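## Task

A foam block sits in the top or middle drawer of one of two short, narrow file cabinets with three drawers each. Move it onto the desk. When finished, all drawers in the room must be fully closed, each cabinet must stay roughly where it was, and the robot must not have fallen or be left leaning. Nothing counts if it only stays in place because the robot is holding it.

## Robot and tools

Robot: a Hello Robot Stretch 3 with one arm. It has a two-wheeled base (0.33 m long, 0.34 m wide), a lift that slides up a mast, and a telescoping arm that sticks out to the robot's RIGHT, ending in a wrist (yaw, pitch, roll) and a gripper. The base cannot move sideways, so to shift the gripper forward or back you drive the base. An on-the-spot turn pivots about the point midway between the drive wheels, 0.05 m behind the front edge. With the arm pulled in and the wrist folded, a turn sweeps a 0.28 m radius; an unfolded, level gripper reaches past that circle.

Frames: the base frame has its origin on the floor between the drive wheels, x forward, y left, z up. hand_pose is reported in it, located where the closed fingertips meet. The odometry frame is the base frame as it was at the start; heading is positive to the left, from -3.142 to 3.142.

execute_actions takes "actions", a list run in order (an empty list just returns the current state and images). Each action may hold "robot", "steps" (1 to 450 control steps at 30 per second, default 1) and "until". {"steps": n} by itself only waits. "robot" can be one command, a list of up to 8 commands run one after another (items may be {"pause_s": s}, s up to 15), or {"stop": true}, which brakes everything and clears the queue.

A command may contain:
- "base": exactly one of {"translate_m": d}, an offset in metres along the current heading from where the base is when that command begins (positive forward, |d| at most 1), or {"rotate_rad": r}, an offset turn in radians (positive counter-clockwise seen from above, |r| at most 3.2).
- "joints": one object for the single arm and head, keyed by joint name, each value an absolute target; joints left out keep their target. Ranges: lift_m 0 to 1.1 (arm height, metres); arm_m 0 to 0.52 (extension, metres); wrist_yaw_rad -1.345 to 4.42 (0 along the arm, positive toward the front, 3.0 folded over the base); wrist_pitch_rad -1.57 to 0.451 (0 level, negative tips fingers down); wrist_roll_rad -2.911 to 2.911 (0 fingers side by side); gripper_m -0.089 to 0.179 (larger is wider; the actual fingertip gap is 0.007 smaller near closed, 0.025 smaller fully open, zero below 0.007); head_pan_rad -3.953 to 1.73 (0 forward, positive left, -1.57 looks along the arm); head_tilt_rad -1.53 to 0.419 (negative looks down).
- "contact_limits": {"arm_m": e}, effort percent 1 to 100 at which the arm halts; lower is softer; it applies until the next arm_m command.
Motions begin together and keep running after the call returns. A new command overrides at once and discards any older queue. A queue moves to its next command only when the previous one ended "done" ("off_target" also passes for base and gripper).

"until" ends an action early once all its conditions hold. {"robot": {"status": "ended"}} waits until nothing says moving and no queue is running; use it with steps 450 to wait out a motion. Other fields (readings, goals, statuses, base_status, refusals, queue, queue_left) take comparisons like [">", 0.3] or ["!=", "moving"]; never wait for a reading to equal a value. {"any": {"status": "ended"}} fires when one motion ends. An invalid call or out-of-range number rejects the whole call.

Results: base_status shows progress as (moved of goal). joint_goals, joint_status, measured_speeds, motor_effort (percent, peak in brackets, biased and noisy), refusals/queue/queue_left. Statuses: moving, done, off_target (rest short of goal, maybe still pushing), contact_stop (lift or arm met resistance and went slack until commanded again), time_out, stopped, not_commanded, torque_fault (wrist servo off for about 10 s, joint limp). Lines starting refused:, dropped: or replaced: explain refusals, cut queues, or how a prior motion finished. robot.on_its_own reports goals the robot changed itself, slack or switched-off joints, motors straining at rest, and base_tilt lean. lidar_m gives 12 ranges in 30-degree sectors, counter-clockwise from straight ahead, in a plane 0.17 m up. wrist_depth_mm and head_depth_mm are 7x7 grids of depth in millimetres. Images come from head_camera, nav_camera and wrist_camera; zoom_image takes "camera" and "region" [x0, y0, x1, y1] in pixels (at most 504 by 504) for a closer look.

finished_scene with {"scene": n} ends the current scene and cannot be undone; it starts the next one. Let every motion finish first, since any leftover motion is braked afterwards.

Practical rules: the base is fast only with lift_m below 0.30, arm_m below 0.03 and wrist_yaw_rad above 2.54. Fold or unfold the wrist only with lift_m 0.32 to 0.95, pitch -0.4, roll near 0; once folded the lift may go to 0.25. With yaw below -0.4 keep pitch at -0.5 or lower. To grasp, command gripper_m below the object's width; to let go, open at least 0.02 beyond the contact value; the gripper reading never proves a grasp, so check cameras. Avoid the robot tipping: do not push into rigid things with the gripper higher than about 0.45 m, do not push twice after a contact_stop, and do not drive while gripping or pushing something fixed. If it snags, reverse the last move in small steps, back the gripper off, and lower lift_m to about 0.2 if still leaning. Do not drop, slam or shove objects or furniture; close drawers gently and completely and avoid dragging cabinets. A loose object may occasionally be nudged by something else.

Each tool is called after ">>>" as name([rows], argument=value, ...), one row to a line, values as JSON.

## Session

I'll start by looking at the scene.

>>> execute_actions(actions=[])

Scene clock: 0.00 s.
robot.base_odometry: x=+0.000 y=+0.000 heading=+0.000 (m, m, rad; robot's odometry frame)
robot.turned_by_wheels: +0.000 (rad since the last result)
robot.turned_by_imu: +0.000 (rad since the last result)
robot.base_tilt: forward=+0.4 right=-0.5 (deg)
robot.lidar_m: 1.46 1.60 1.19 1.42 1.33 1.35 0.92 0.88 0.89 1.31 2.43 2.47
robot.head_depth_mm: 2149 2431 2519 2551 2568 2637 2249 / 2129 2230 2255 2305 2368 2357 2128 / 1997 2028 2076 2113 2149 1458 2016 / 1870 1916 1916 1964 1974 1436 1150 / 1723 1769 1805 1812 1846 1422 1037 / 1628 1654 1653 1698 1721 1401 975 / 1525 1524 1558 1579 1613 1386 966
robot.base_status: not_commanded
robot.joint_positions: lift_m=+0.555 arm_m=+0.001 wrist_yaw_rad=+2.916 wrist_pitch_rad=-0.330 wrist_roll_rad=-0.018 gripper_m=+0.037 head_pan_rad=+0.005 head_tilt_rad=-0.014
robot.joint_goals: lift_m=+0.555 arm_m=+0.001 wrist_yaw_rad=+2.916 wrist_pitch_rad=-0.330 wrist_roll_rad=-0.018 gripper_m=+0.037 head_pan_rad=+0.005 head_tilt_rad=-0.014
robot.joint_status: lift_m=not_commanded arm_m=not_commanded wrist_yaw_rad=not_commanded wrist_pitch_rad=not_commanded wrist_roll_rad=not_commanded gripper_m=not_commanded head_pan_rad=not_commanded head_tilt_rad=not_commanded
robot.measured_speeds: translate_m=+0.000 rotate_rad=+0.000 lift_m=+0.000 arm_m=+0.000 wrist_yaw_rad=+0.000 wrist_pitch_rad=+0.000 wrist_roll_rad=+0.000 head_pan_rad=+0.000 head_tilt_rad=+0.000
robot: refusals=0 queue=idle queue_left=0
robot.motor_effort: left_wheel=+1 right_wheel=-1 lift_m=+21 arm_m=+0 wrist_yaw_rad=+1 wrist_pitch_rad=+5 wrist_roll_rad=+1 gripper_m=+0 head_pan_rad=+0 head_tilt_rad=+2 (%)
robot.hand_pose: x=+0.0312 y=+0.0823 z=+0.5875 quat_wxyz=(+0.194, +0.700, +0.039, +0.687) (m; robot's base frame)
robot.wrist_depth_mm: - - - - - - - / - - - - - - - / - - - - - - - / - - - - - - - / - - - - - - - / 879 - - 889 921 874 910 / 736 741 747 761 743 763 769
pictures: head_camera (sideways: a quarter turn clockwise sets it upright), nav_camera (sideways: a quarter turn counterclockwise sets it upright), wrist_camera
Images, in order (width x height): head_camera 896x504, nav_camera 672x504, wrist_camera 644x364.

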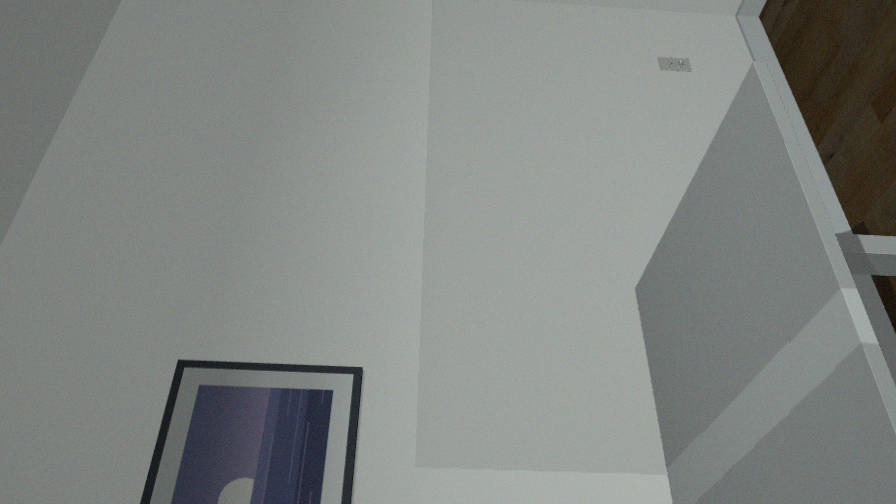

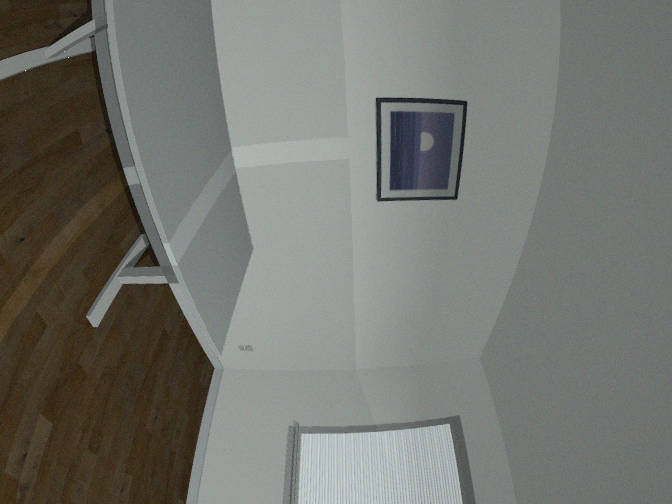

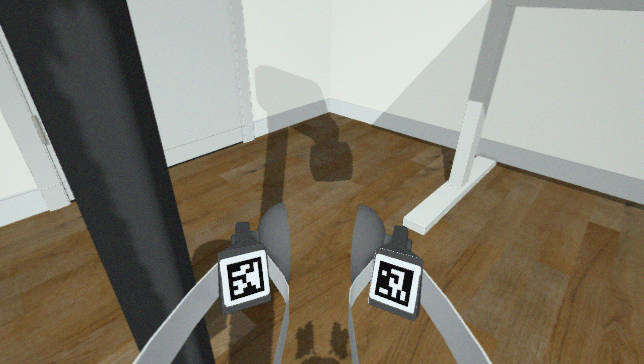

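>>> execute_actions([
  {"robot": {"joints": {"head_pan_rad": -1.5, "head_tilt_rad": -0.6}}, "steps": 200, "until": {"robot": {"status": "ended"}}},
])

Scene clock: 6.90 s.
robot.base_odometry: x=+0.000 y=+0.000 heading=+0.000 (m, m, rad; robot's odometry frame)
robot.turned_by_wheels: +0.000 (rad since the last result)
robot.turned_by_imu: +0.000 (rad since the last result)
robot.base_tilt: forward=+0.5 right=-0.8 (deg)
robot.lidar_m: 1.46 1.60 1.19 1.42 1.34 1.35 0.92 0.88 0.89 1.31 2.43 2.47
robot.head_depth_mm: 1122 1196 1233 1302 1349 1393 1262 / 1127 1233 1307 1417 1673 1474 1261 / 1263 1651 1486 1695 1716 1467 1249 / 1450 1630 1776 1938 1756 1458 1252 / 2301 2582 2752 2158 1761 1452 1243 / 2221 2460 2657 2175 1738 1445 1240 / 2109 2322 2488 2173 1712 1437 1233
robot.base_status: not_commanded
robot.joint_positions: lift_m=+0.555 arm_m=+0.001 wrist_yaw_rad=+2.916 wrist_pitch_rad=-0.330 wrist_roll_rad=-0.018 gripper_m=+0.037 head_pan_rad=-1.493 head_tilt_rad=-0.592
robot.joint_goals: lift_m=+0.555 arm_m=+0.001 wrist_yaw_rad=+2.916 wrist_pitch_rad=-0.330 wrist_roll_rad=-0.018 gripper_m=+0.037 head_pan_rad=-1.500 head_tilt_rad=-0.600
robot.joint_status: lift_m=not_commanded arm_m=not_commanded wrist_yaw_rad=not_commanded wrist_pitch_rad=not_commanded wrist_roll_rad=not_commanded gripper_m=not_commanded head_pan_rad=done head_tilt_rad=done
robot.measured_speeds: translate_m=+0.000 rotate_rad=+0.000 lift_m=+0.000 arm_m=+0.000 wrist_yaw_rad=+0.000 wrist_pitch_rad=+0.000 wrist_roll_rad=+0.000 head_pan_rad=+0.000 head_tilt_rad=+0.000
robot: refusals=0 queue=done queue_left=0
robot.motor_effort: left_wheel=+0(0) right_wheel=-1(0) lift_m=+22(22) arm_m=+0(0) wrist_yaw_rad=+1(1) wrist_pitch_rad=+5(5) wrist_roll_rad=+0(1) gripper_m=+0(0) head_pan_rad=-3(29) head_tilt_rad=-4(40) (%)
robot.hand_pose: x=+0.0312 y=+0.0823 z=+0.5875 quat_wxyz=(+0.194, +0.700, +0.039, +0.687) (m; robot's base frame)
robot.wrist_depth_mm: - - - - - - - / - - - - - - - / - - - - - - - / - - - - - - - / - - - - - - - / 861 - - 881 916 883 904 / 734 735 743 753 751 763 771
pictures: head_camera (sideways: a quarter turn clockwise sets it upright), nav_camera (sideways: a quarter turn counterclockwise sets it upright), wrist_camera
Images, in order (width x height): head_camera 896x504, nav_camera 672x504, wrist_camera 644x364.

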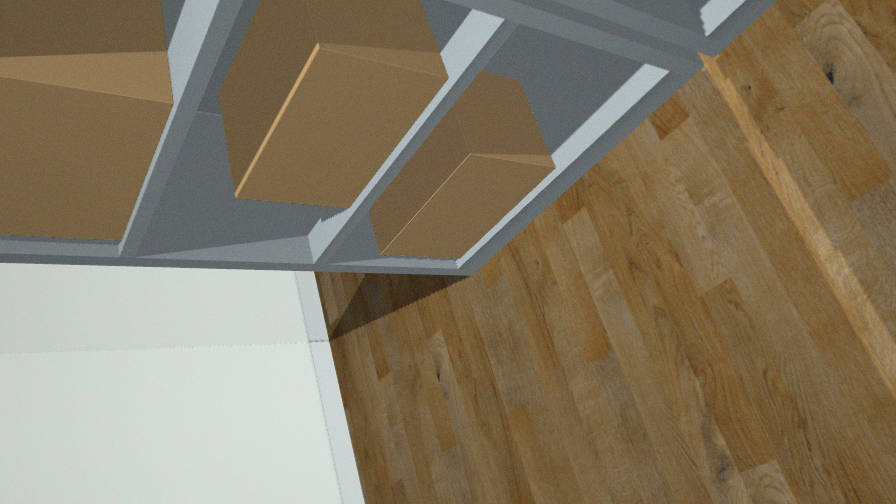

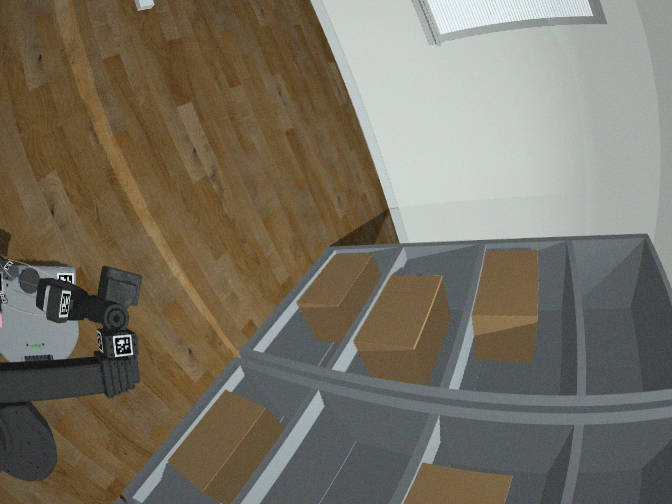

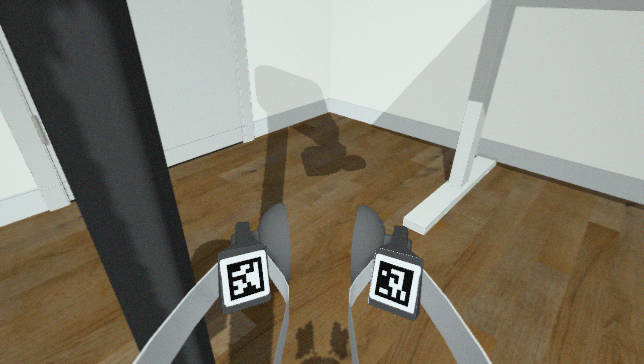

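>>> execute_actions([
  {"robot": {"joints": {"head_pan_rad": -2.9, "head_tilt_rad": -0.6}}, "steps": 200, "until": {"robot": {"status": "ended"}}},
])

Scene clock: 14.77 s.
robot.base_odometry: x=+0.000 y=+0.000 heading=+0.000 (m, m, rad; robot's odometry frame)
robot.turned_by_wheels: +0.000 (rad since the last result)
robot.turned_by_imu: +0.000 (rad since the last result)
robot.base_tilt: forward=+0.3 right=-0.7 (deg)
robot.lidar_m: 1.46 1.60 1.19 1.42 1.33 1.35 0.93 0.87 0.89 1.30 2.43 2.46
robot.head_depth_mm: 1054 1072 1208 1316 1595 1481 1259 / 1266 1169 1154 1257 1546 1471 1258 / 826 927 1113 1215 1661 1471 1256 / 811 895 1003 1149 1312 1424 1250 / 1031 1002 1293 1261 1551 1420 1246 / 1125 1017 1373 1268 1507 1373 1237 / 737 802 1326 1266 1185 1300 1232
robot.base_status: not_commanded
robot.joint_positions: lift_m=+0.555 arm_m=+0.001 wrist_yaw_rad=+2.916 wrist_pitch_rad=-0.330 wrist_roll_rad=-0.018 gripper_m=+0.037 head_pan_rad=-2.893 head_tilt_rad=-0.593
robot.joint_goals: lift_m=+0.555 arm_m=+0.001 wrist_yaw_rad=+2.916 wrist_pitch_rad=-0.330 wrist_roll_rad=-0.018 gripper_m=+0.037 head_pan_rad=-2.900 head_tilt_rad=-0.600
robot.joint_status: lift_m=not_commanded arm_m=not_commanded wrist_yaw_rad=not_commanded wrist_pitch_rad=not_commanded wrist_roll_rad=not_commanded gripper_m=not_commanded head_pan_rad=done head_tilt_rad=done
robot.measured_speeds: translate_m=+0.000 rotate_rad=+0.000 lift_m=+0.000 arm_m=+0.000 wrist_yaw_rad=+0.000 wrist_pitch_rad=+0.000 wrist_roll_rad=+0.000 head_pan_rad=+0.000 head_tilt_rad=+0.000
robot: refusals=0 queue=done queue_left=0
robot.motor_effort: left_wheel=+0(0) right_wheel=+1(0) lift_m=+21(21) arm_m=+0(0) wrist_yaw_rad=+1(1) wrist_pitch_rad=+5(5) wrist_roll_rad=+1(0) gripper_m=+0(0) head_pan_rad=-3(32) head_tilt_rad=-3(4) (%)
robot.hand_pose: x=+0.0312 y=+0.0823 z=+0.5875 quat_wxyz=(+0.194, +0.700, +0.039, +0.687) (m; robot's base frame)
robot.wrist_depth_mm: - - - - - - - / - - - - - - - / - - - - - - - / - - - - - - - / - - - - - - - / 871 - - 892 914 902 898 / 737 747 751 752 744 754 766
pictures: head_camera (sideways: a quarter turn clockwise sets it upright), nav_camera (sideways: a quarter turn counterclockwise sets it upright), wrist_camera
Images, in order (width x height): head_camera 896x504, nav_camera 672x504, wrist_camera 644x364.

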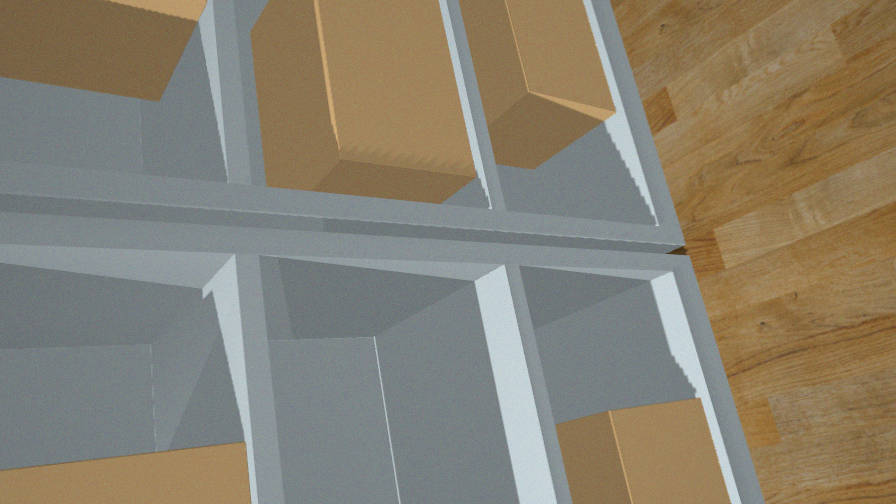

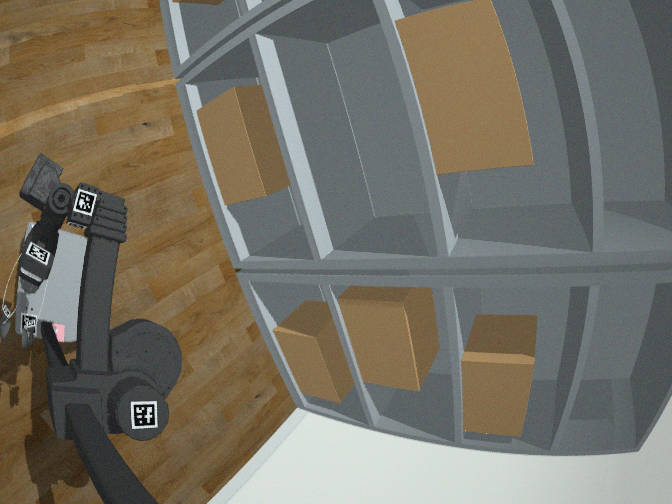

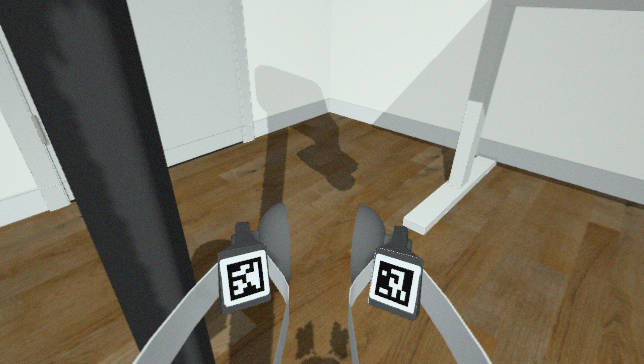

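>>> execute_actions([
  {"robot": [{"joints": {"lift_m": 0.27, "wrist_pitch_rad": -0.4, "wrist_yaw_rad": 3.0, "head_pan_rad": -0.3, "head_tilt_rad": -0.6}, "base": {"rotate_rad": -1.216}}, {"base": {"translate_m": 1.0}}, {"base": {"translate_m": 0.6}}], "steps": 450, "until": {"robot": {"status": "ended"}}},
])

Scene clock: 68.23 s.
robot.base_odometry: x=+0.556 y=-1.500 heading=-1.216 (m, m, rad; robot's odometry frame)
robot.turned_by_wheels: -1.216 (rad since the last result)
robot.turned_by_imu: -1.213 (rad since the last result)
robot.base_tilt: forward=+0.3 right=-0.8 (deg)
robot.lidar_m: 0.89 0.89 1.02 1.75 1.70 2.34 2.87 1.03 0.51 0.42 1.85 1.04
robot.head_depth_mm: 1088 1237 1440 1707 1795 1486 1271 / 1011 1132 1311 1535 1730 1470 1262 / 949 1065 1206 1402 1627 1469 1254 / 895 993 1108 1286 1493 1466 1249 / 844 930 1047 1178 1351 1444 1245 / 800 877 981 1100 1246 1385 1239 / 761 830 918 1023 1155 1313 1233
robot.base_status: done (translate_m +0.6000 of +0.6000)
robot.joint_positions: lift_m=+0.270 arm_m=+0.001 wrist_yaw_rad=+2.998 wrist_pitch_rad=-0.416 wrist_roll_rad=-0.018 gripper_m=+0.037 head_pan_rad=-0.307 head_tilt_rad=-0.594
robot.joint_goals: lift_m=+0.270 arm_m=+0.001 wrist_yaw_rad=+3.000 wrist_pitch_rad=-0.400 wrist_roll_rad=-0.018 gripper_m=+0.037 head_pan_rad=-0.300 head_tilt_rad=-0.600
robot.joint_status: lift_m=done arm_m=not_commanded wrist_yaw_rad=done wrist_pitch_rad=done wrist_roll_rad=not_commanded gripper_m=not_commanded head_pan_rad=done head_tilt_rad=done
robot.measured_speeds: translate_m=+0.000 rotate_rad=+0.000 lift_m=+0.000 arm_m=+0.000 wrist_yaw_rad=+0.000 wrist_pitch_rad=+0.000 wrist_roll_rad=+0.000 head_pan_rad=+0.000 head_tilt_rad=+0.000
robot: refusals=0 queue=done queue_left=0
robot.motor_effort: left_wheel=+3(15) right_wheel=-3(8) lift_m=+19(23) arm_m=+0(0) wrist_yaw_rad=+2(2) wrist_pitch_rad=+5(6) wrist_roll_rad=+0(1) gripper_m=+0(0) head_pan_rad=+2(27) head_tilt_rad=-3(7) (%)
robot.hand_pose: x=+0.0110 y=+0.0759 z=+0.2832 quat_wxyz=(+0.195, +0.694, +0.098, +0.686) (m; robot's base frame)
robot.wrist_depth_mm: - - - - - 943 751 / - - - - - - 781 / 858 - 859 859 888 890 798 / 662 676 675 676 669 690 691 / 560 551 - 560 572 565 572 / 474 484 - - 493 479 486 / - - - - 414 416 422
pictures: head_camera (sideways: a quarter turn clockwise sets it upright), nav_camera (sideways: a quarter turn counterclockwise sets it upright), wrist_camera
Images, in order (width x height): head_camera 896x504, nav_camera 672x504, wrist_camera 644x364.

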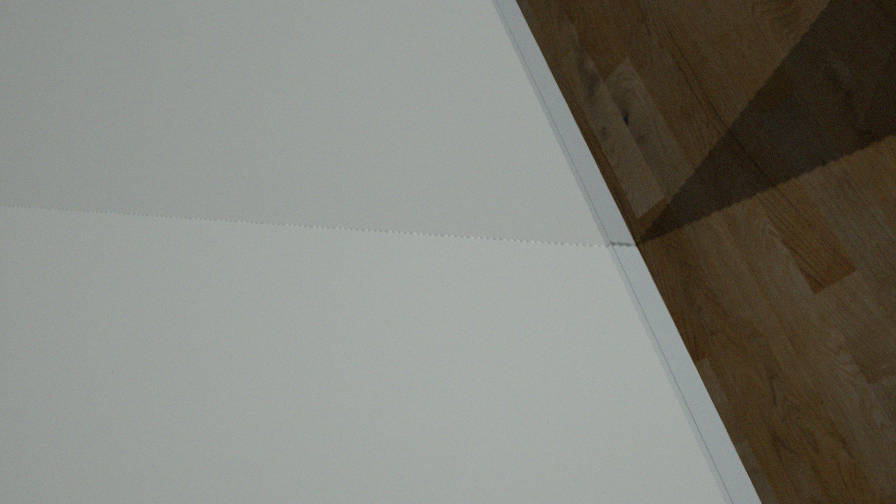

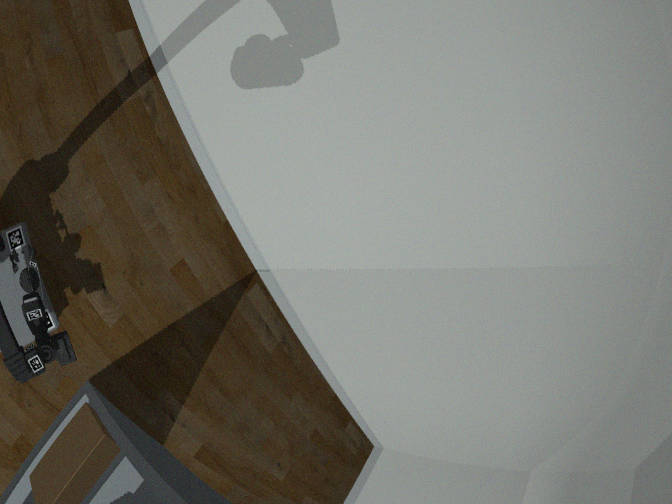

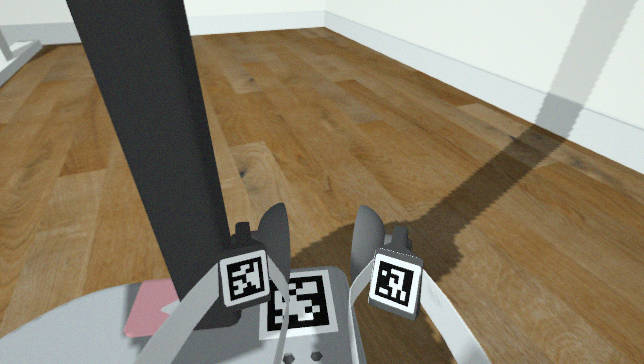

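>>> execute_actions([
  {"robot": [{"base": {"translate_m": 0.48}, "joints": {"head_pan_rad": -0.6}}, {"base": {"rotate_rad": -1.31}}, {"base": {"translate_m": 0.5}}], "steps": 450, "until": {"robot": {"status": "ended"}}},
])

Scene clock: 90.13 s.
robot.base_odometry: x=+0.315 y=-2.239 heading=-2.526 (m, m, rad; robot's odometry frame)
robot.turned_by_wheels: -1.310 (rad since the last result)
robot.turned_by_imu: -1.304 (rad since the last result)
robot.base_tilt: forward=+0.5 right=-0.7 (deg)
robot.lidar_m: 1.76 0.62 0.45 0.44 0.45 0.61 1.65 2.44 0.55 0.53 0.54 2.18
robot.head_depth_mm: 2657 2881 2636 2224 1796 1489 905 / 2485 2611 2339 2264 1778 1480 1252 / 2319 2543 2571 2219 1758 1468 1257 / 2194 2435 2662 2221 1758 1461 1250 / 2048 2250 2534 2184 1754 1463 1235 / 1958 2143 2350 2178 1744 1450 1233 / 1846 2028 2189 2163 1715 1424 1228
robot.base_status: done (translate_m +0.5000 of +0.5000)
robot.joint_positions: lift_m=+0.270 arm_m=+0.001 wrist_yaw_rad=+2.998 wrist_pitch_rad=-0.417 wrist_roll_rad=-0.018 gripper_m=+0.037 head_pan_rad=-0.593 head_tilt_rad=-0.594
robot.joint_goals: lift_m=+0.270 arm_m=+0.001 wrist_yaw_rad=+3.000 wrist_pitch_rad=-0.400 wrist_roll_rad=-0.018 gripper_m=+0.037 head_pan_rad=-0.600 head_tilt_rad=-0.600
robot.joint_status: lift_m=done arm_m=not_commanded wrist_yaw_rad=done wrist_pitch_rad=done wrist_roll_rad=not_commanded gripper_m=not_commanded head_pan_rad=done head_tilt_rad=done
robot.measured_speeds: translate_m=+0.000 rotate_rad=+0.000 lift_m=+0.000 arm_m=+0.000 wrist_yaw_rad=+0.000 wrist_pitch_rad=+0.000 wrist_roll_rad=+0.000 head_pan_rad=+0.000 head_tilt_rad=+0.000
robot: refusals=0 queue=done queue_left=0
robot.motor_effort: left_wheel=+3(14) right_wheel=-3(10) lift_m=+19(19) arm_m=-1(0) wrist_yaw_rad=+2(2) wrist_pitch_rad=+6(5) wrist_roll_rad=+1(1) gripper_m=+0(1) head_pan_rad=-3(18) head_tilt_rad=-3(2) (%)
robot.hand_pose: x=+0.0109 y=+0.0759 z=+0.2832 quat_wxyz=(+0.195, +0.694, +0.098, +0.686) (m; robot's base frame)
robot.wrist_depth_mm: 398 - 421 439 449 471 487 / 430 - 456 473 492 509 539 / 458 - 504 518 547 572 601 / 508 523 540 562 584 621 650 / 529 537 - 556 569 565 575 / 469 486 - - 500 478 482 / - - - - 415 415 416
pictures: head_camera (sideways: a quarter turn clockwise sets it upright), nav_camera (sideways: a quarter turn counterclockwise sets it upright), wrist_camera
Images, in order (width x height): head_camera 896x504, nav_camera 672x504, wrist_camera 644x364.

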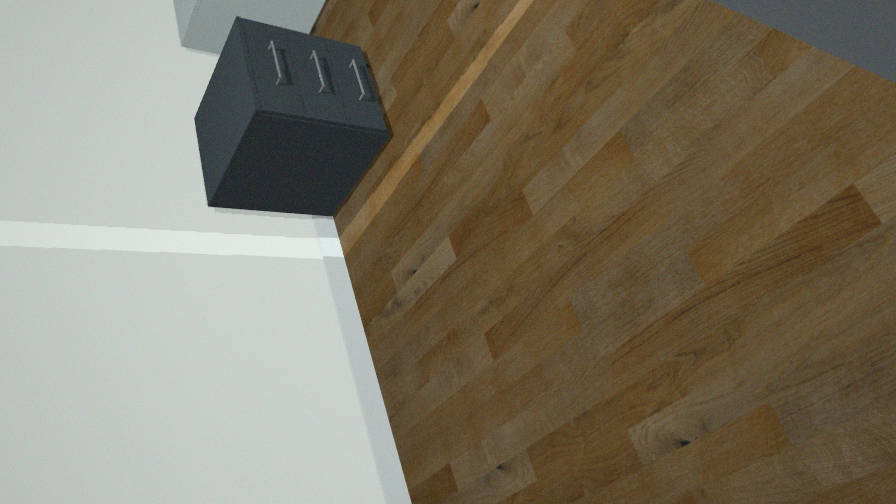

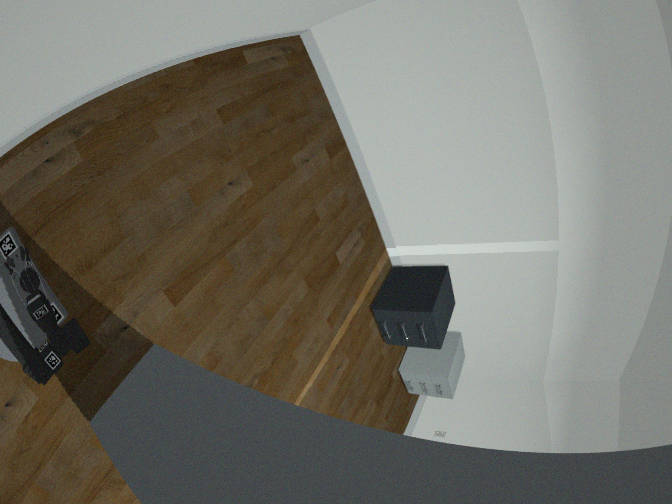

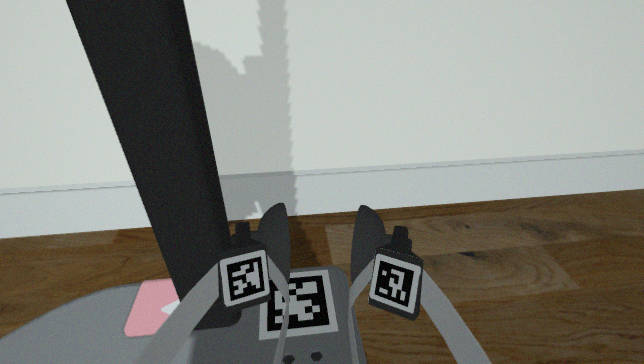

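>>> execute_actions([
  {"robot": [{"base": {"translate_m": 0.72}, "joints": {"head_pan_rad": -2.7}}, {"base": {"rotate_rad": 1.571}}], "steps": 450, "until": {"robot": {"status": "ended"}}},
])

Scene clock: 164.73 s.
robot.base_odometry: x=-0.273 y=-2.655 heading=-0.955 (m, m, rad; robot's odometry frame)
robot.turned_by_wheels: +1.571 (rad since the last result)
robot.turned_by_imu: +1.566 (rad since the last result)
robot.base_tilt: forward=+0.4 right=-0.6 (deg)
robot.lidar_m: 0.44 0.46 0.62 1.64 0.75 0.71 1.78 1.79 1.43 1.38 0.64 0.46
robot.head_depth_mm: 2836 3090 3077 2235 1797 1479 1269 / 2954 3241 2999 2256 1784 1479 1245 / 3104 2712 2742 2220 1764 1472 1256 / 2761 2693 2074 2133 1747 1469 1248 / 2326 2520 2024 2143 1741 1450 1238 / 2009 2144 2120 2169 1729 1437 1235 / 1753 1883 2034 2084 1733 1432 1228
robot.base_status: done (rotate_rad +1.5709 of +1.5710)
robot.joint_positions: lift_m=+0.270 arm_m=+0.001 wrist_yaw_rad=+2.998 wrist_pitch_rad=-0.417 wrist_roll_rad=-0.018 gripper_m=+0.037 head_pan_rad=-2.693 head_tilt_rad=-0.594
robot.joint_goals: lift_m=+0.270 arm_m=+0.001 wrist_yaw_rad=+3.000 wrist_pitch_rad=-0.400 wrist_roll_rad=-0.018 gripper_m=+0.037 head_pan_rad=-2.700 head_tilt_rad=-0.600
robot.joint_status: lift_m=done arm_m=not_commanded wrist_yaw_rad=done wrist_pitch_rad=done wrist_roll_rad=not_commanded gripper_m=not_commanded head_pan_rad=done head_tilt_rad=done
robot.measured_speeds: translate_m=+0.000 rotate_rad=+0.000 lift_m=+0.000 arm_m=+0.000 wrist_yaw_rad=+0.000 wrist_pitch_rad=+0.000 wrist_roll_rad=+0.000 head_pan_rad=+0.000 head_tilt_rad=+0.000
robot: refusals=0 queue=done queue_left=0
robot.motor_effort: left_wheel=-3(14) right_wheel=+2(12) lift_m=+19(19) arm_m=-1(1) wrist_yaw_rad=+1(1) wrist_pitch_rad=+5(5) wrist_roll_rad=+1(0) gripper_m=+0(0) head_pan_rad=-2(31) head_tilt_rad=-2(3) (%)
robot.hand_pose: x=+0.0109 y=+0.0759 z=+0.2832 quat_wxyz=(+0.195, +0.694, +0.098, +0.686) (m; robot's base frame)
robot.wrist_depth_mm: 753 - - - - 633 458 / 771 - - - - 639 465 / 751 - 858 873 884 646 467 / 668 679 681 684 691 645 473 / 551 555 - 561 576 562 464 / 473 482 - - 498 474 453 / - - - - 413 418 415
pictures: head_camera (sideways: a quarter turn clockwise sets it upright), nav_camera (sideways: a quarter turn counterclockwise sets it upright), wrist_camera
Images, in order (width x height): head_camera 896x504, nav_camera 672x504, wrist_camera 644x364.

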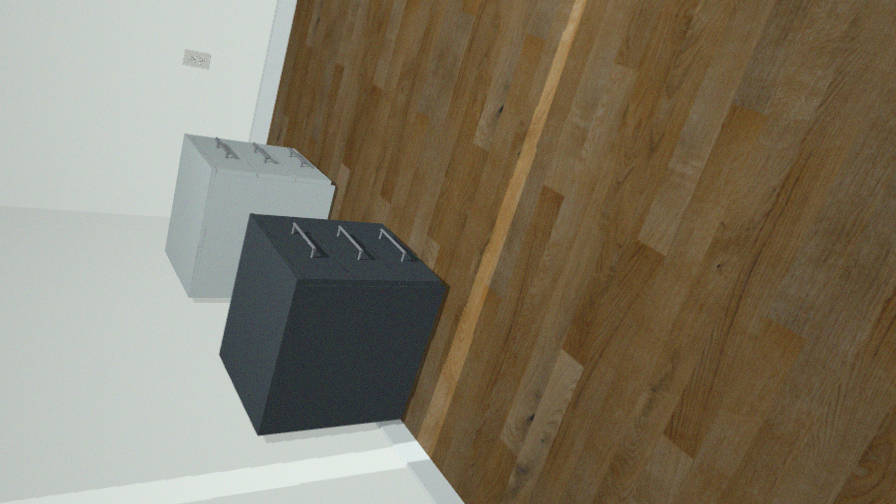

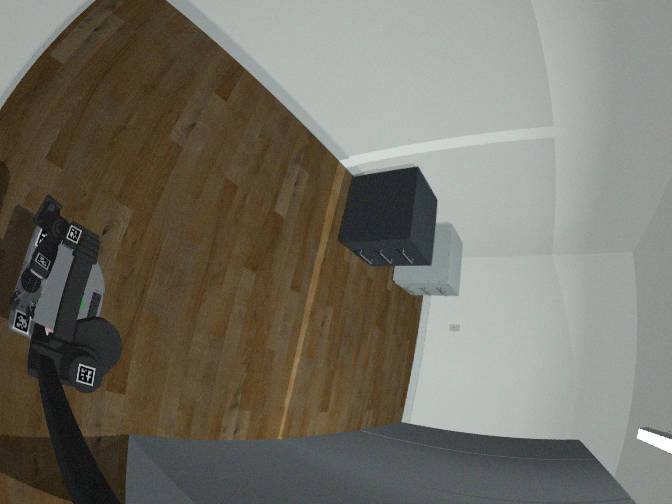

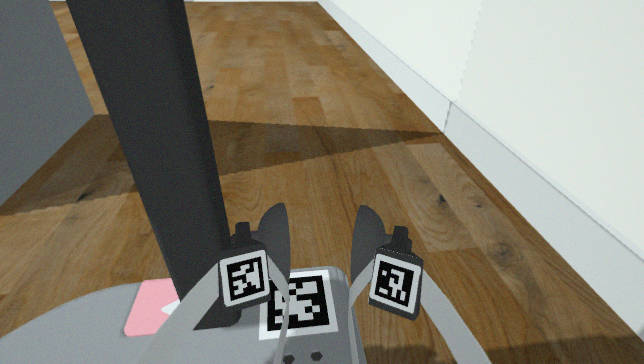

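>>> execute_actions([
  {"robot": {"base": {"translate_m": -1.0}, "joints": {"head_pan_rad": -1.57, "head_tilt_rad": -0.75}}, "steps": 300, "until": {"robot": {"translate_m": ["<=", -0.72]}}},
  {"robot": {"base": {"translate_m": -1.0}}, "steps": 300, "until": {"robot": {"translate_m": ["<=", -0.93]}}},
  {"robot": [{"joints": {"lift_m": 0.34}}, {"joints": {"wrist_yaw_rad": 0.0}}], "steps": 450, "until": {"robot": {"status": "ended"}}},
])

Scene clock: 192.33 s.
robot.base_odometry: x=-1.267 y=-1.251 heading=-0.955 (m, m, rad; robot's odometry frame)
robot.turned_by_wheels: +0.000 (rad since the last result)
robot.turned_by_imu: -0.002 (rad since the last result)
robot.base_tilt: forward=+0.4 right=-0.7 (deg)
robot.lidar_m: 2.16 0.65 0.47 0.45 0.47 0.63 1.60 1.22 0.87 0.83 1.45 1.96
robot.head_depth_mm: 1237 1407 1621 1822 1578 1354 1185 / 1236 1398 1527 1197 1502 1349 1183 / 1231 1405 1355 1172 1354 1348 1176 / 1233 1410 1348 1166 1361 1346 1198 / 1225 1395 1432 1177 1416 1329 1162 / 1246 1397 1620 1779 1540 1322 1171 / 1234 1409 1622 1764 1524 1326 1165
robot.base_status: done (translate_m -1.0000 of -1.0000)
robot.joint_positions: lift_m=+0.340 arm_m=+0.001 wrist_yaw_rad=+0.003 wrist_pitch_rad=-0.417 wrist_roll_rad=-0.018 gripper_m=+0.037 head_pan_rad=-1.577 head_tilt_rad=-0.741
robot.joint_goals: lift_m=+0.340 arm_m=+0.001 wrist_yaw_rad=+0.000 wrist_pitch_rad=-0.400 wrist_roll_rad=-0.018 gripper_m=+0.037 head_pan_rad=-1.570 head_tilt_rad=-0.750
robot.joint_status: lift_m=done arm_m=not_commanded wrist_yaw_rad=done wrist_pitch_rad=done wrist_roll_rad=not_commanded gripper_m=not_commanded head_pan_rad=done head_tilt_rad=done
robot.measured_speeds: translate_m=+0.000 rotate_rad=+0.000 lift_m=+0.000 arm_m=+0.000 wrist_yaw_rad=+0.000 wrist_pitch_rad=+0.000 wrist_roll_rad=+0.000 head_pan_rad=+0.000 head_tilt_rad=+0.000
robot: refusals=0 queue=done queue_left=0
robot.motor_effort: left_wheel=-3(14) right_wheel=+2(6) lift_m=+24(28) arm_m=-1(1) wrist_yaw_rad=-2(4) wrist_pitch_rad=+5(5) wrist_roll_rad=+0(1) gripper_m=+0(0) head_pan_rad=+2(28) head_tilt_rad=-5(20) (%)
robot.hand_pose: x=-0.0208 y=-0.3710 z=+0.3528 quat_wxyz=(+0.699, +0.149, -0.685, -0.144) (m; robot's base frame)
robot.wrist_depth_mm: - - 554 529 521 - 845 / - - - 571 571 - 840 / - - 908 628 625 - 845 / 783 787 752 696 690 821 792 / 641 654 655 651 674 659 670 / 545 553 - 554 578 563 563 / 474 479 482 481 481 495 492
pictures: head_camera (sideways: a quarter turn clockwise sets it upright), nav_camera (sideways: a quarter turn counterclockwise sets it upright), wrist_camera
Images, in order (width x height): head_camera 896x504, nav_camera 672x504, wrist_camera 644x364.

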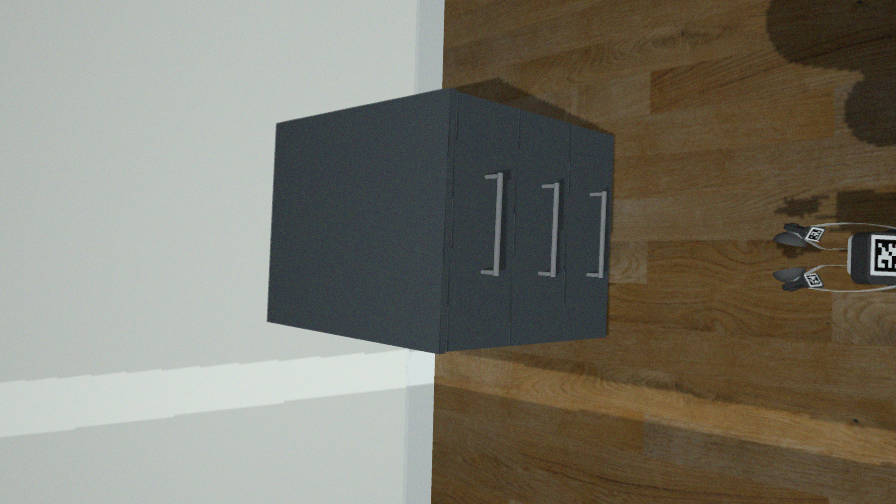

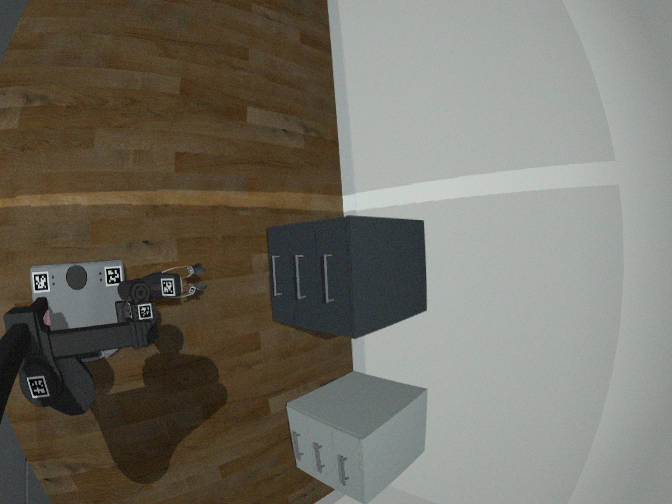

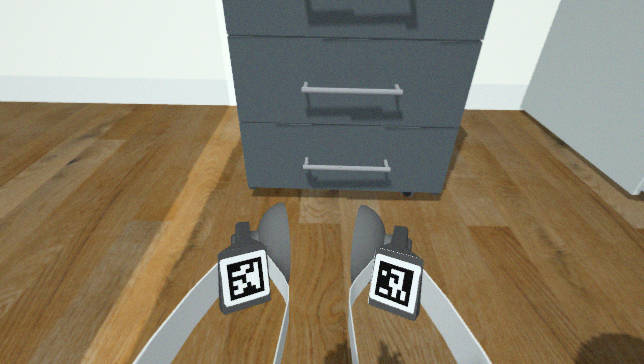

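>>> zoom_image(camera="head_camera", region=[400, 60, 700, 380])

>>> zoom_image(camera="wrist_camera", region=[200, 0, 520, 210])

Region (400, 60, 700, 380) of head_camera's 896x504 image, scaled by 1.575, with more detail than that image has; it fills the left 472 columns of this view, and the rest is white.

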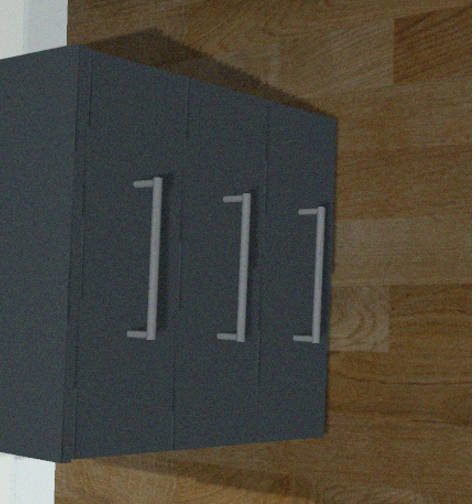

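Region (200, 0, 520, 210) of wrist_camera's 644x364 image, scaled by 1.575; it fills the top 331 rows of this view, and the rest is white.

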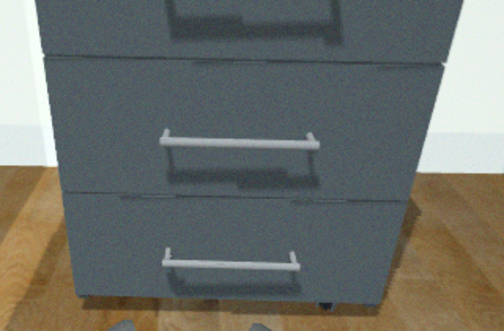

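>>> execute_actions([
  {"robot": {"base": {"translate_m": -0.045}, "joints": {"lift_m": 0.33, "arm_m": 0.28, "wrist_pitch_rad": 0.0, "wrist_roll_rad": 1.57, "gripper_m": 0.09}}, "steps": 300, "until": {"robot": {"status": "ended"}}},
])

Scene clock: 289.10 s.
robot.base_odometry: x=-1.293 y=-1.214 heading=-0.955 (m, m, rad; robot's odometry frame)
robot.turned_by_wheels: +0.000 (rad since the last result)
robot.turned_by_imu: +0.000 (rad since the last result)
robot.base_tilt: forward=+0.5 right=-0.6 (deg)
robot.lidar_m: 2.21 0.65 0.47 0.45 0.47 0.63 1.55 1.22 0.86 0.83 1.45 1.95
robot.head_depth_mm: 1227 1405 1621 1813 1568 1355 1182 / 1234 1412 1574 1756 1559 1339 1182 / 1236 1407 1357 1165 1354 1362 1188 / 1238 1402 1355 1160 1357 1282 1178 / 1233 1400 1351 1158 1365 1334 1168 / 1230 1409 1617 1774 1527 1321 1165 / 1233 1415 1606 1774 1526 1320 1160
robot.base_status: done (translate_m -0.0450 of -0.0450)
robot.joint_positions: lift_m=+0.330 arm_m=+0.280 wrist_yaw_rad=+0.002 wrist_pitch_rad=-0.021 wrist_roll_rad=+1.570 gripper_m=+0.090 head_pan_rad=-1.577 head_tilt_rad=-0.741
robot.joint_goals: lift_m=+0.330 arm_m=+0.280 wrist_yaw_rad=+0.000 wrist_pitch_rad=+0.000 wrist_roll_rad=+1.570 gripper_m=+0.090 head_pan_rad=-1.570 head_tilt_rad=-0.750
robot.joint_status: lift_m=done arm_m=done wrist_yaw_rad=done wrist_pitch_rad=done wrist_roll_rad=done gripper_m=done head_pan_rad=done head_tilt_rad=done
robot.measured_speeds: translate_m=+0.000 rotate_rad=+0.000 lift_m=+0.000 arm_m=+0.000 wrist_yaw_rad=+0.000 wrist_pitch_rad=+0.000 wrist_roll_rad=+0.000 head_pan_rad=+0.000 head_tilt_rad=+0.000
robot: refusals=0 queue=done queue_left=0
robot.motor_effort: left_wheel=-3(8) right_wheel=+3(3) lift_m=+19(28) arm_m=+4(4) wrist_yaw_rad=-1(2) wrist_pitch_rad=+7(9) wrist_roll_rad=+0(2) gripper_m=+1(83) head_pan_rad=+2(2) head_tilt_rad=-4(5) (%)
robot.hand_pose: x=-0.0208 y=-0.6803 z=+0.4390 quat_wxyz=(+0.001, +0.001, -1.000, -0.011) (m; robot's base frame)
robot.wrist_depth_mm: 785 792 289 287 288 289 293 / 818 832 298 297 298 298 300 / 839 845 313 304 305 306 312 / 858 875 318 315 316 314 319 / 880 881 323 324 324 325 326 / 900 905 336 331 336 338 340 / 977 931 922 345 348 350 352
pictures: head_camera (sideways: a quarter turn clockwise sets it upright), nav_camera (sideways: a quarter turn counterclockwise sets it upright), wrist_camera
Images, in order (width x height): head_camera 896x504, nav_camera 672x504, wrist_camera 644x364.

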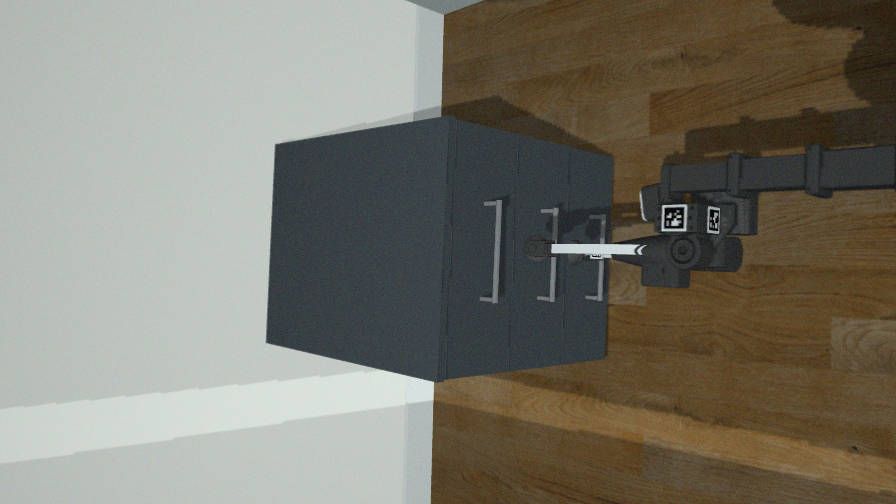

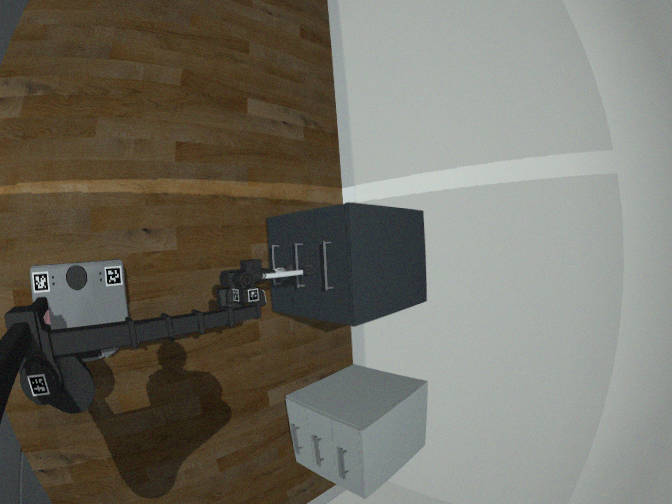

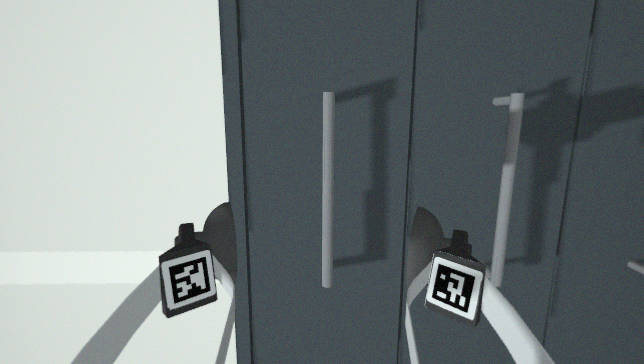

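>>> execute_actions([
  {"robot": {"joints": {"lift_m": 0.327, "arm_m": 0.39, "gripper_m": 0.06}, "contact_limits": {"arm_m": 20}}, "steps": 300, "until": {"robot": {"status": "ended"}}},
])

Scene clock: 302.43 s.
robot.base_odometry: x=-1.293 y=-1.214 heading=-0.955 (m, m, rad; robot's odometry frame)
robot.turned_by_wheels: +0.000 (rad since the last result)
robot.turned_by_imu: +0.000 (rad since the last result)
robot.base_tilt: forward=+0.5 right=-0.5 (deg)
robot.lidar_m: 2.21 0.65 0.47 0.45 0.47 0.63 1.56 1.21 0.86 0.83 1.45 1.96
robot.head_depth_mm: 1237 1389 1610 1817 1568 1348 1176 / 1247 1398 1581 1776 1555 1350 1179 / 1235 1392 1360 1163 1306 1323 1199 / 1230 1396 1343 1166 1277 1326 1174 / 1242 1391 1333 1143 1361 1334 1170 / 1234 1401 1628 1771 1519 1332 1163 / 1230 1391 1619 1783 1536 1319 1163
robot.base_status: done (translate_m -0.0450 of -0.0450)
robot.joint_positions: lift_m=+0.327 arm_m=+0.390 wrist_yaw_rad=+0.002 wrist_pitch_rad=-0.021 wrist_roll_rad=+1.570 gripper_m=+0.060 head_pan_rad=-1.577 head_tilt_rad=-0.741
robot.joint_goals: lift_m=+0.327 arm_m=+0.390 wrist_yaw_rad=+0.000 wrist_pitch_rad=+0.000 wrist_roll_rad=+1.570 gripper_m=+0.060 head_pan_rad=-1.570 head_tilt_rad=-0.750
robot.joint_status: lift_m=done arm_m=done wrist_yaw_rad=done wrist_pitch_rad=done wrist_roll_rad=done gripper_m=done head_pan_rad=done head_tilt_rad=done
robot.measured_speeds: translate_m=+0.000 rotate_rad=+0.000 lift_m=+0.000 arm_m=+0.000 wrist_yaw_rad=+0.000 wrist_pitch_rad=+0.000 wrist_roll_rad=+0.000 head_pan_rad=+0.000 head_tilt_rad=+0.000
robot: refusals=0 queue=done queue_left=0
robot.motor_effort: left_wheel=-3(2) right_wheel=+2(3) lift_m=+18(20) arm_m=+4(3) wrist_yaw_rad=-2(1) wrist_pitch_rad=+7(7) wrist_roll_rad=+1(1) gripper_m=-1(81) head_pan_rad=+2(2) head_tilt_rad=-4(4) (%)
robot.contact_limits: arm_m 20 (drawing in: default 27, maximum 44; extending or still: default 37, maximum 60)
robot.hand_pose: x=-0.0208 y=-0.7903 z=+0.4360 quat_wxyz=(+0.001, +0.001, -1.000, -0.011) (m; robot's base frame)
robot.wrist_depth_mm: 698 708 186 187 188 188 189 / 716 709 191 190 192 194 194 / 752 734 196 196 199 199 199 / 768 758 202 201 205 205 205 / 772 773 209 209 210 212 211 / 808 797 217 215 - 218 219 / 806 819 221 222 226 226 226
pictures: head_camera (sideways: a quarter turn clockwise sets it upright), nav_camera (sideways: a quarter turn counterclockwise sets it upright), wrist_camera
Images, in order (width x height): head_camera 896x504, nav_camera 672x504, wrist_camera 644x364.

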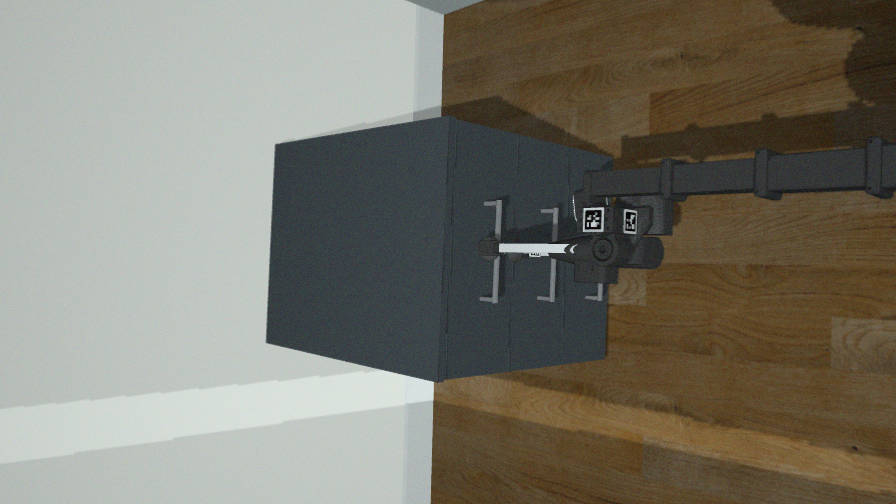

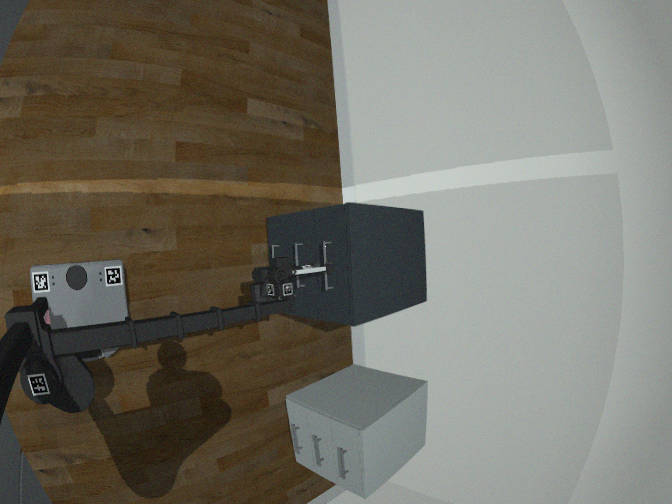

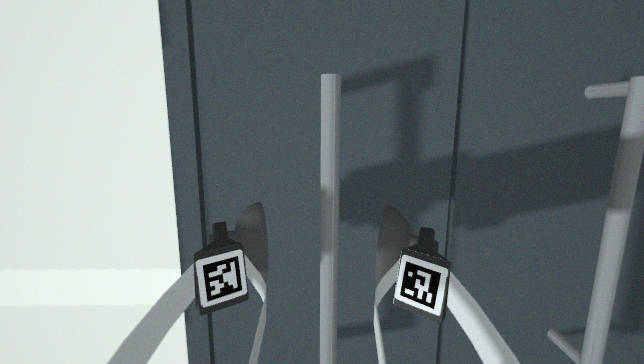

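>>> zoom_image(camera="head_camera", region=[440, 180, 600, 320])

Region (440, 180, 600, 320) of head_camera's 896x504 image, scaled by 3.150, with more detail than that image has; it fills the top 441 rows of this view, and the rest is white.

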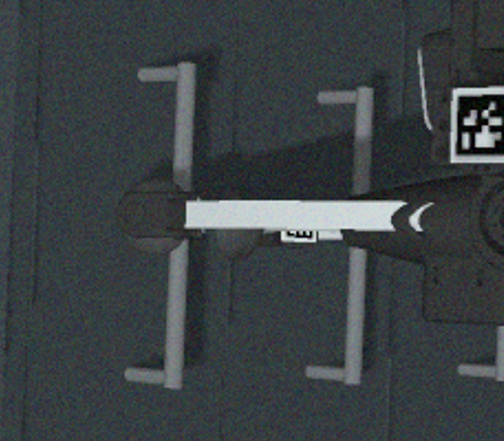

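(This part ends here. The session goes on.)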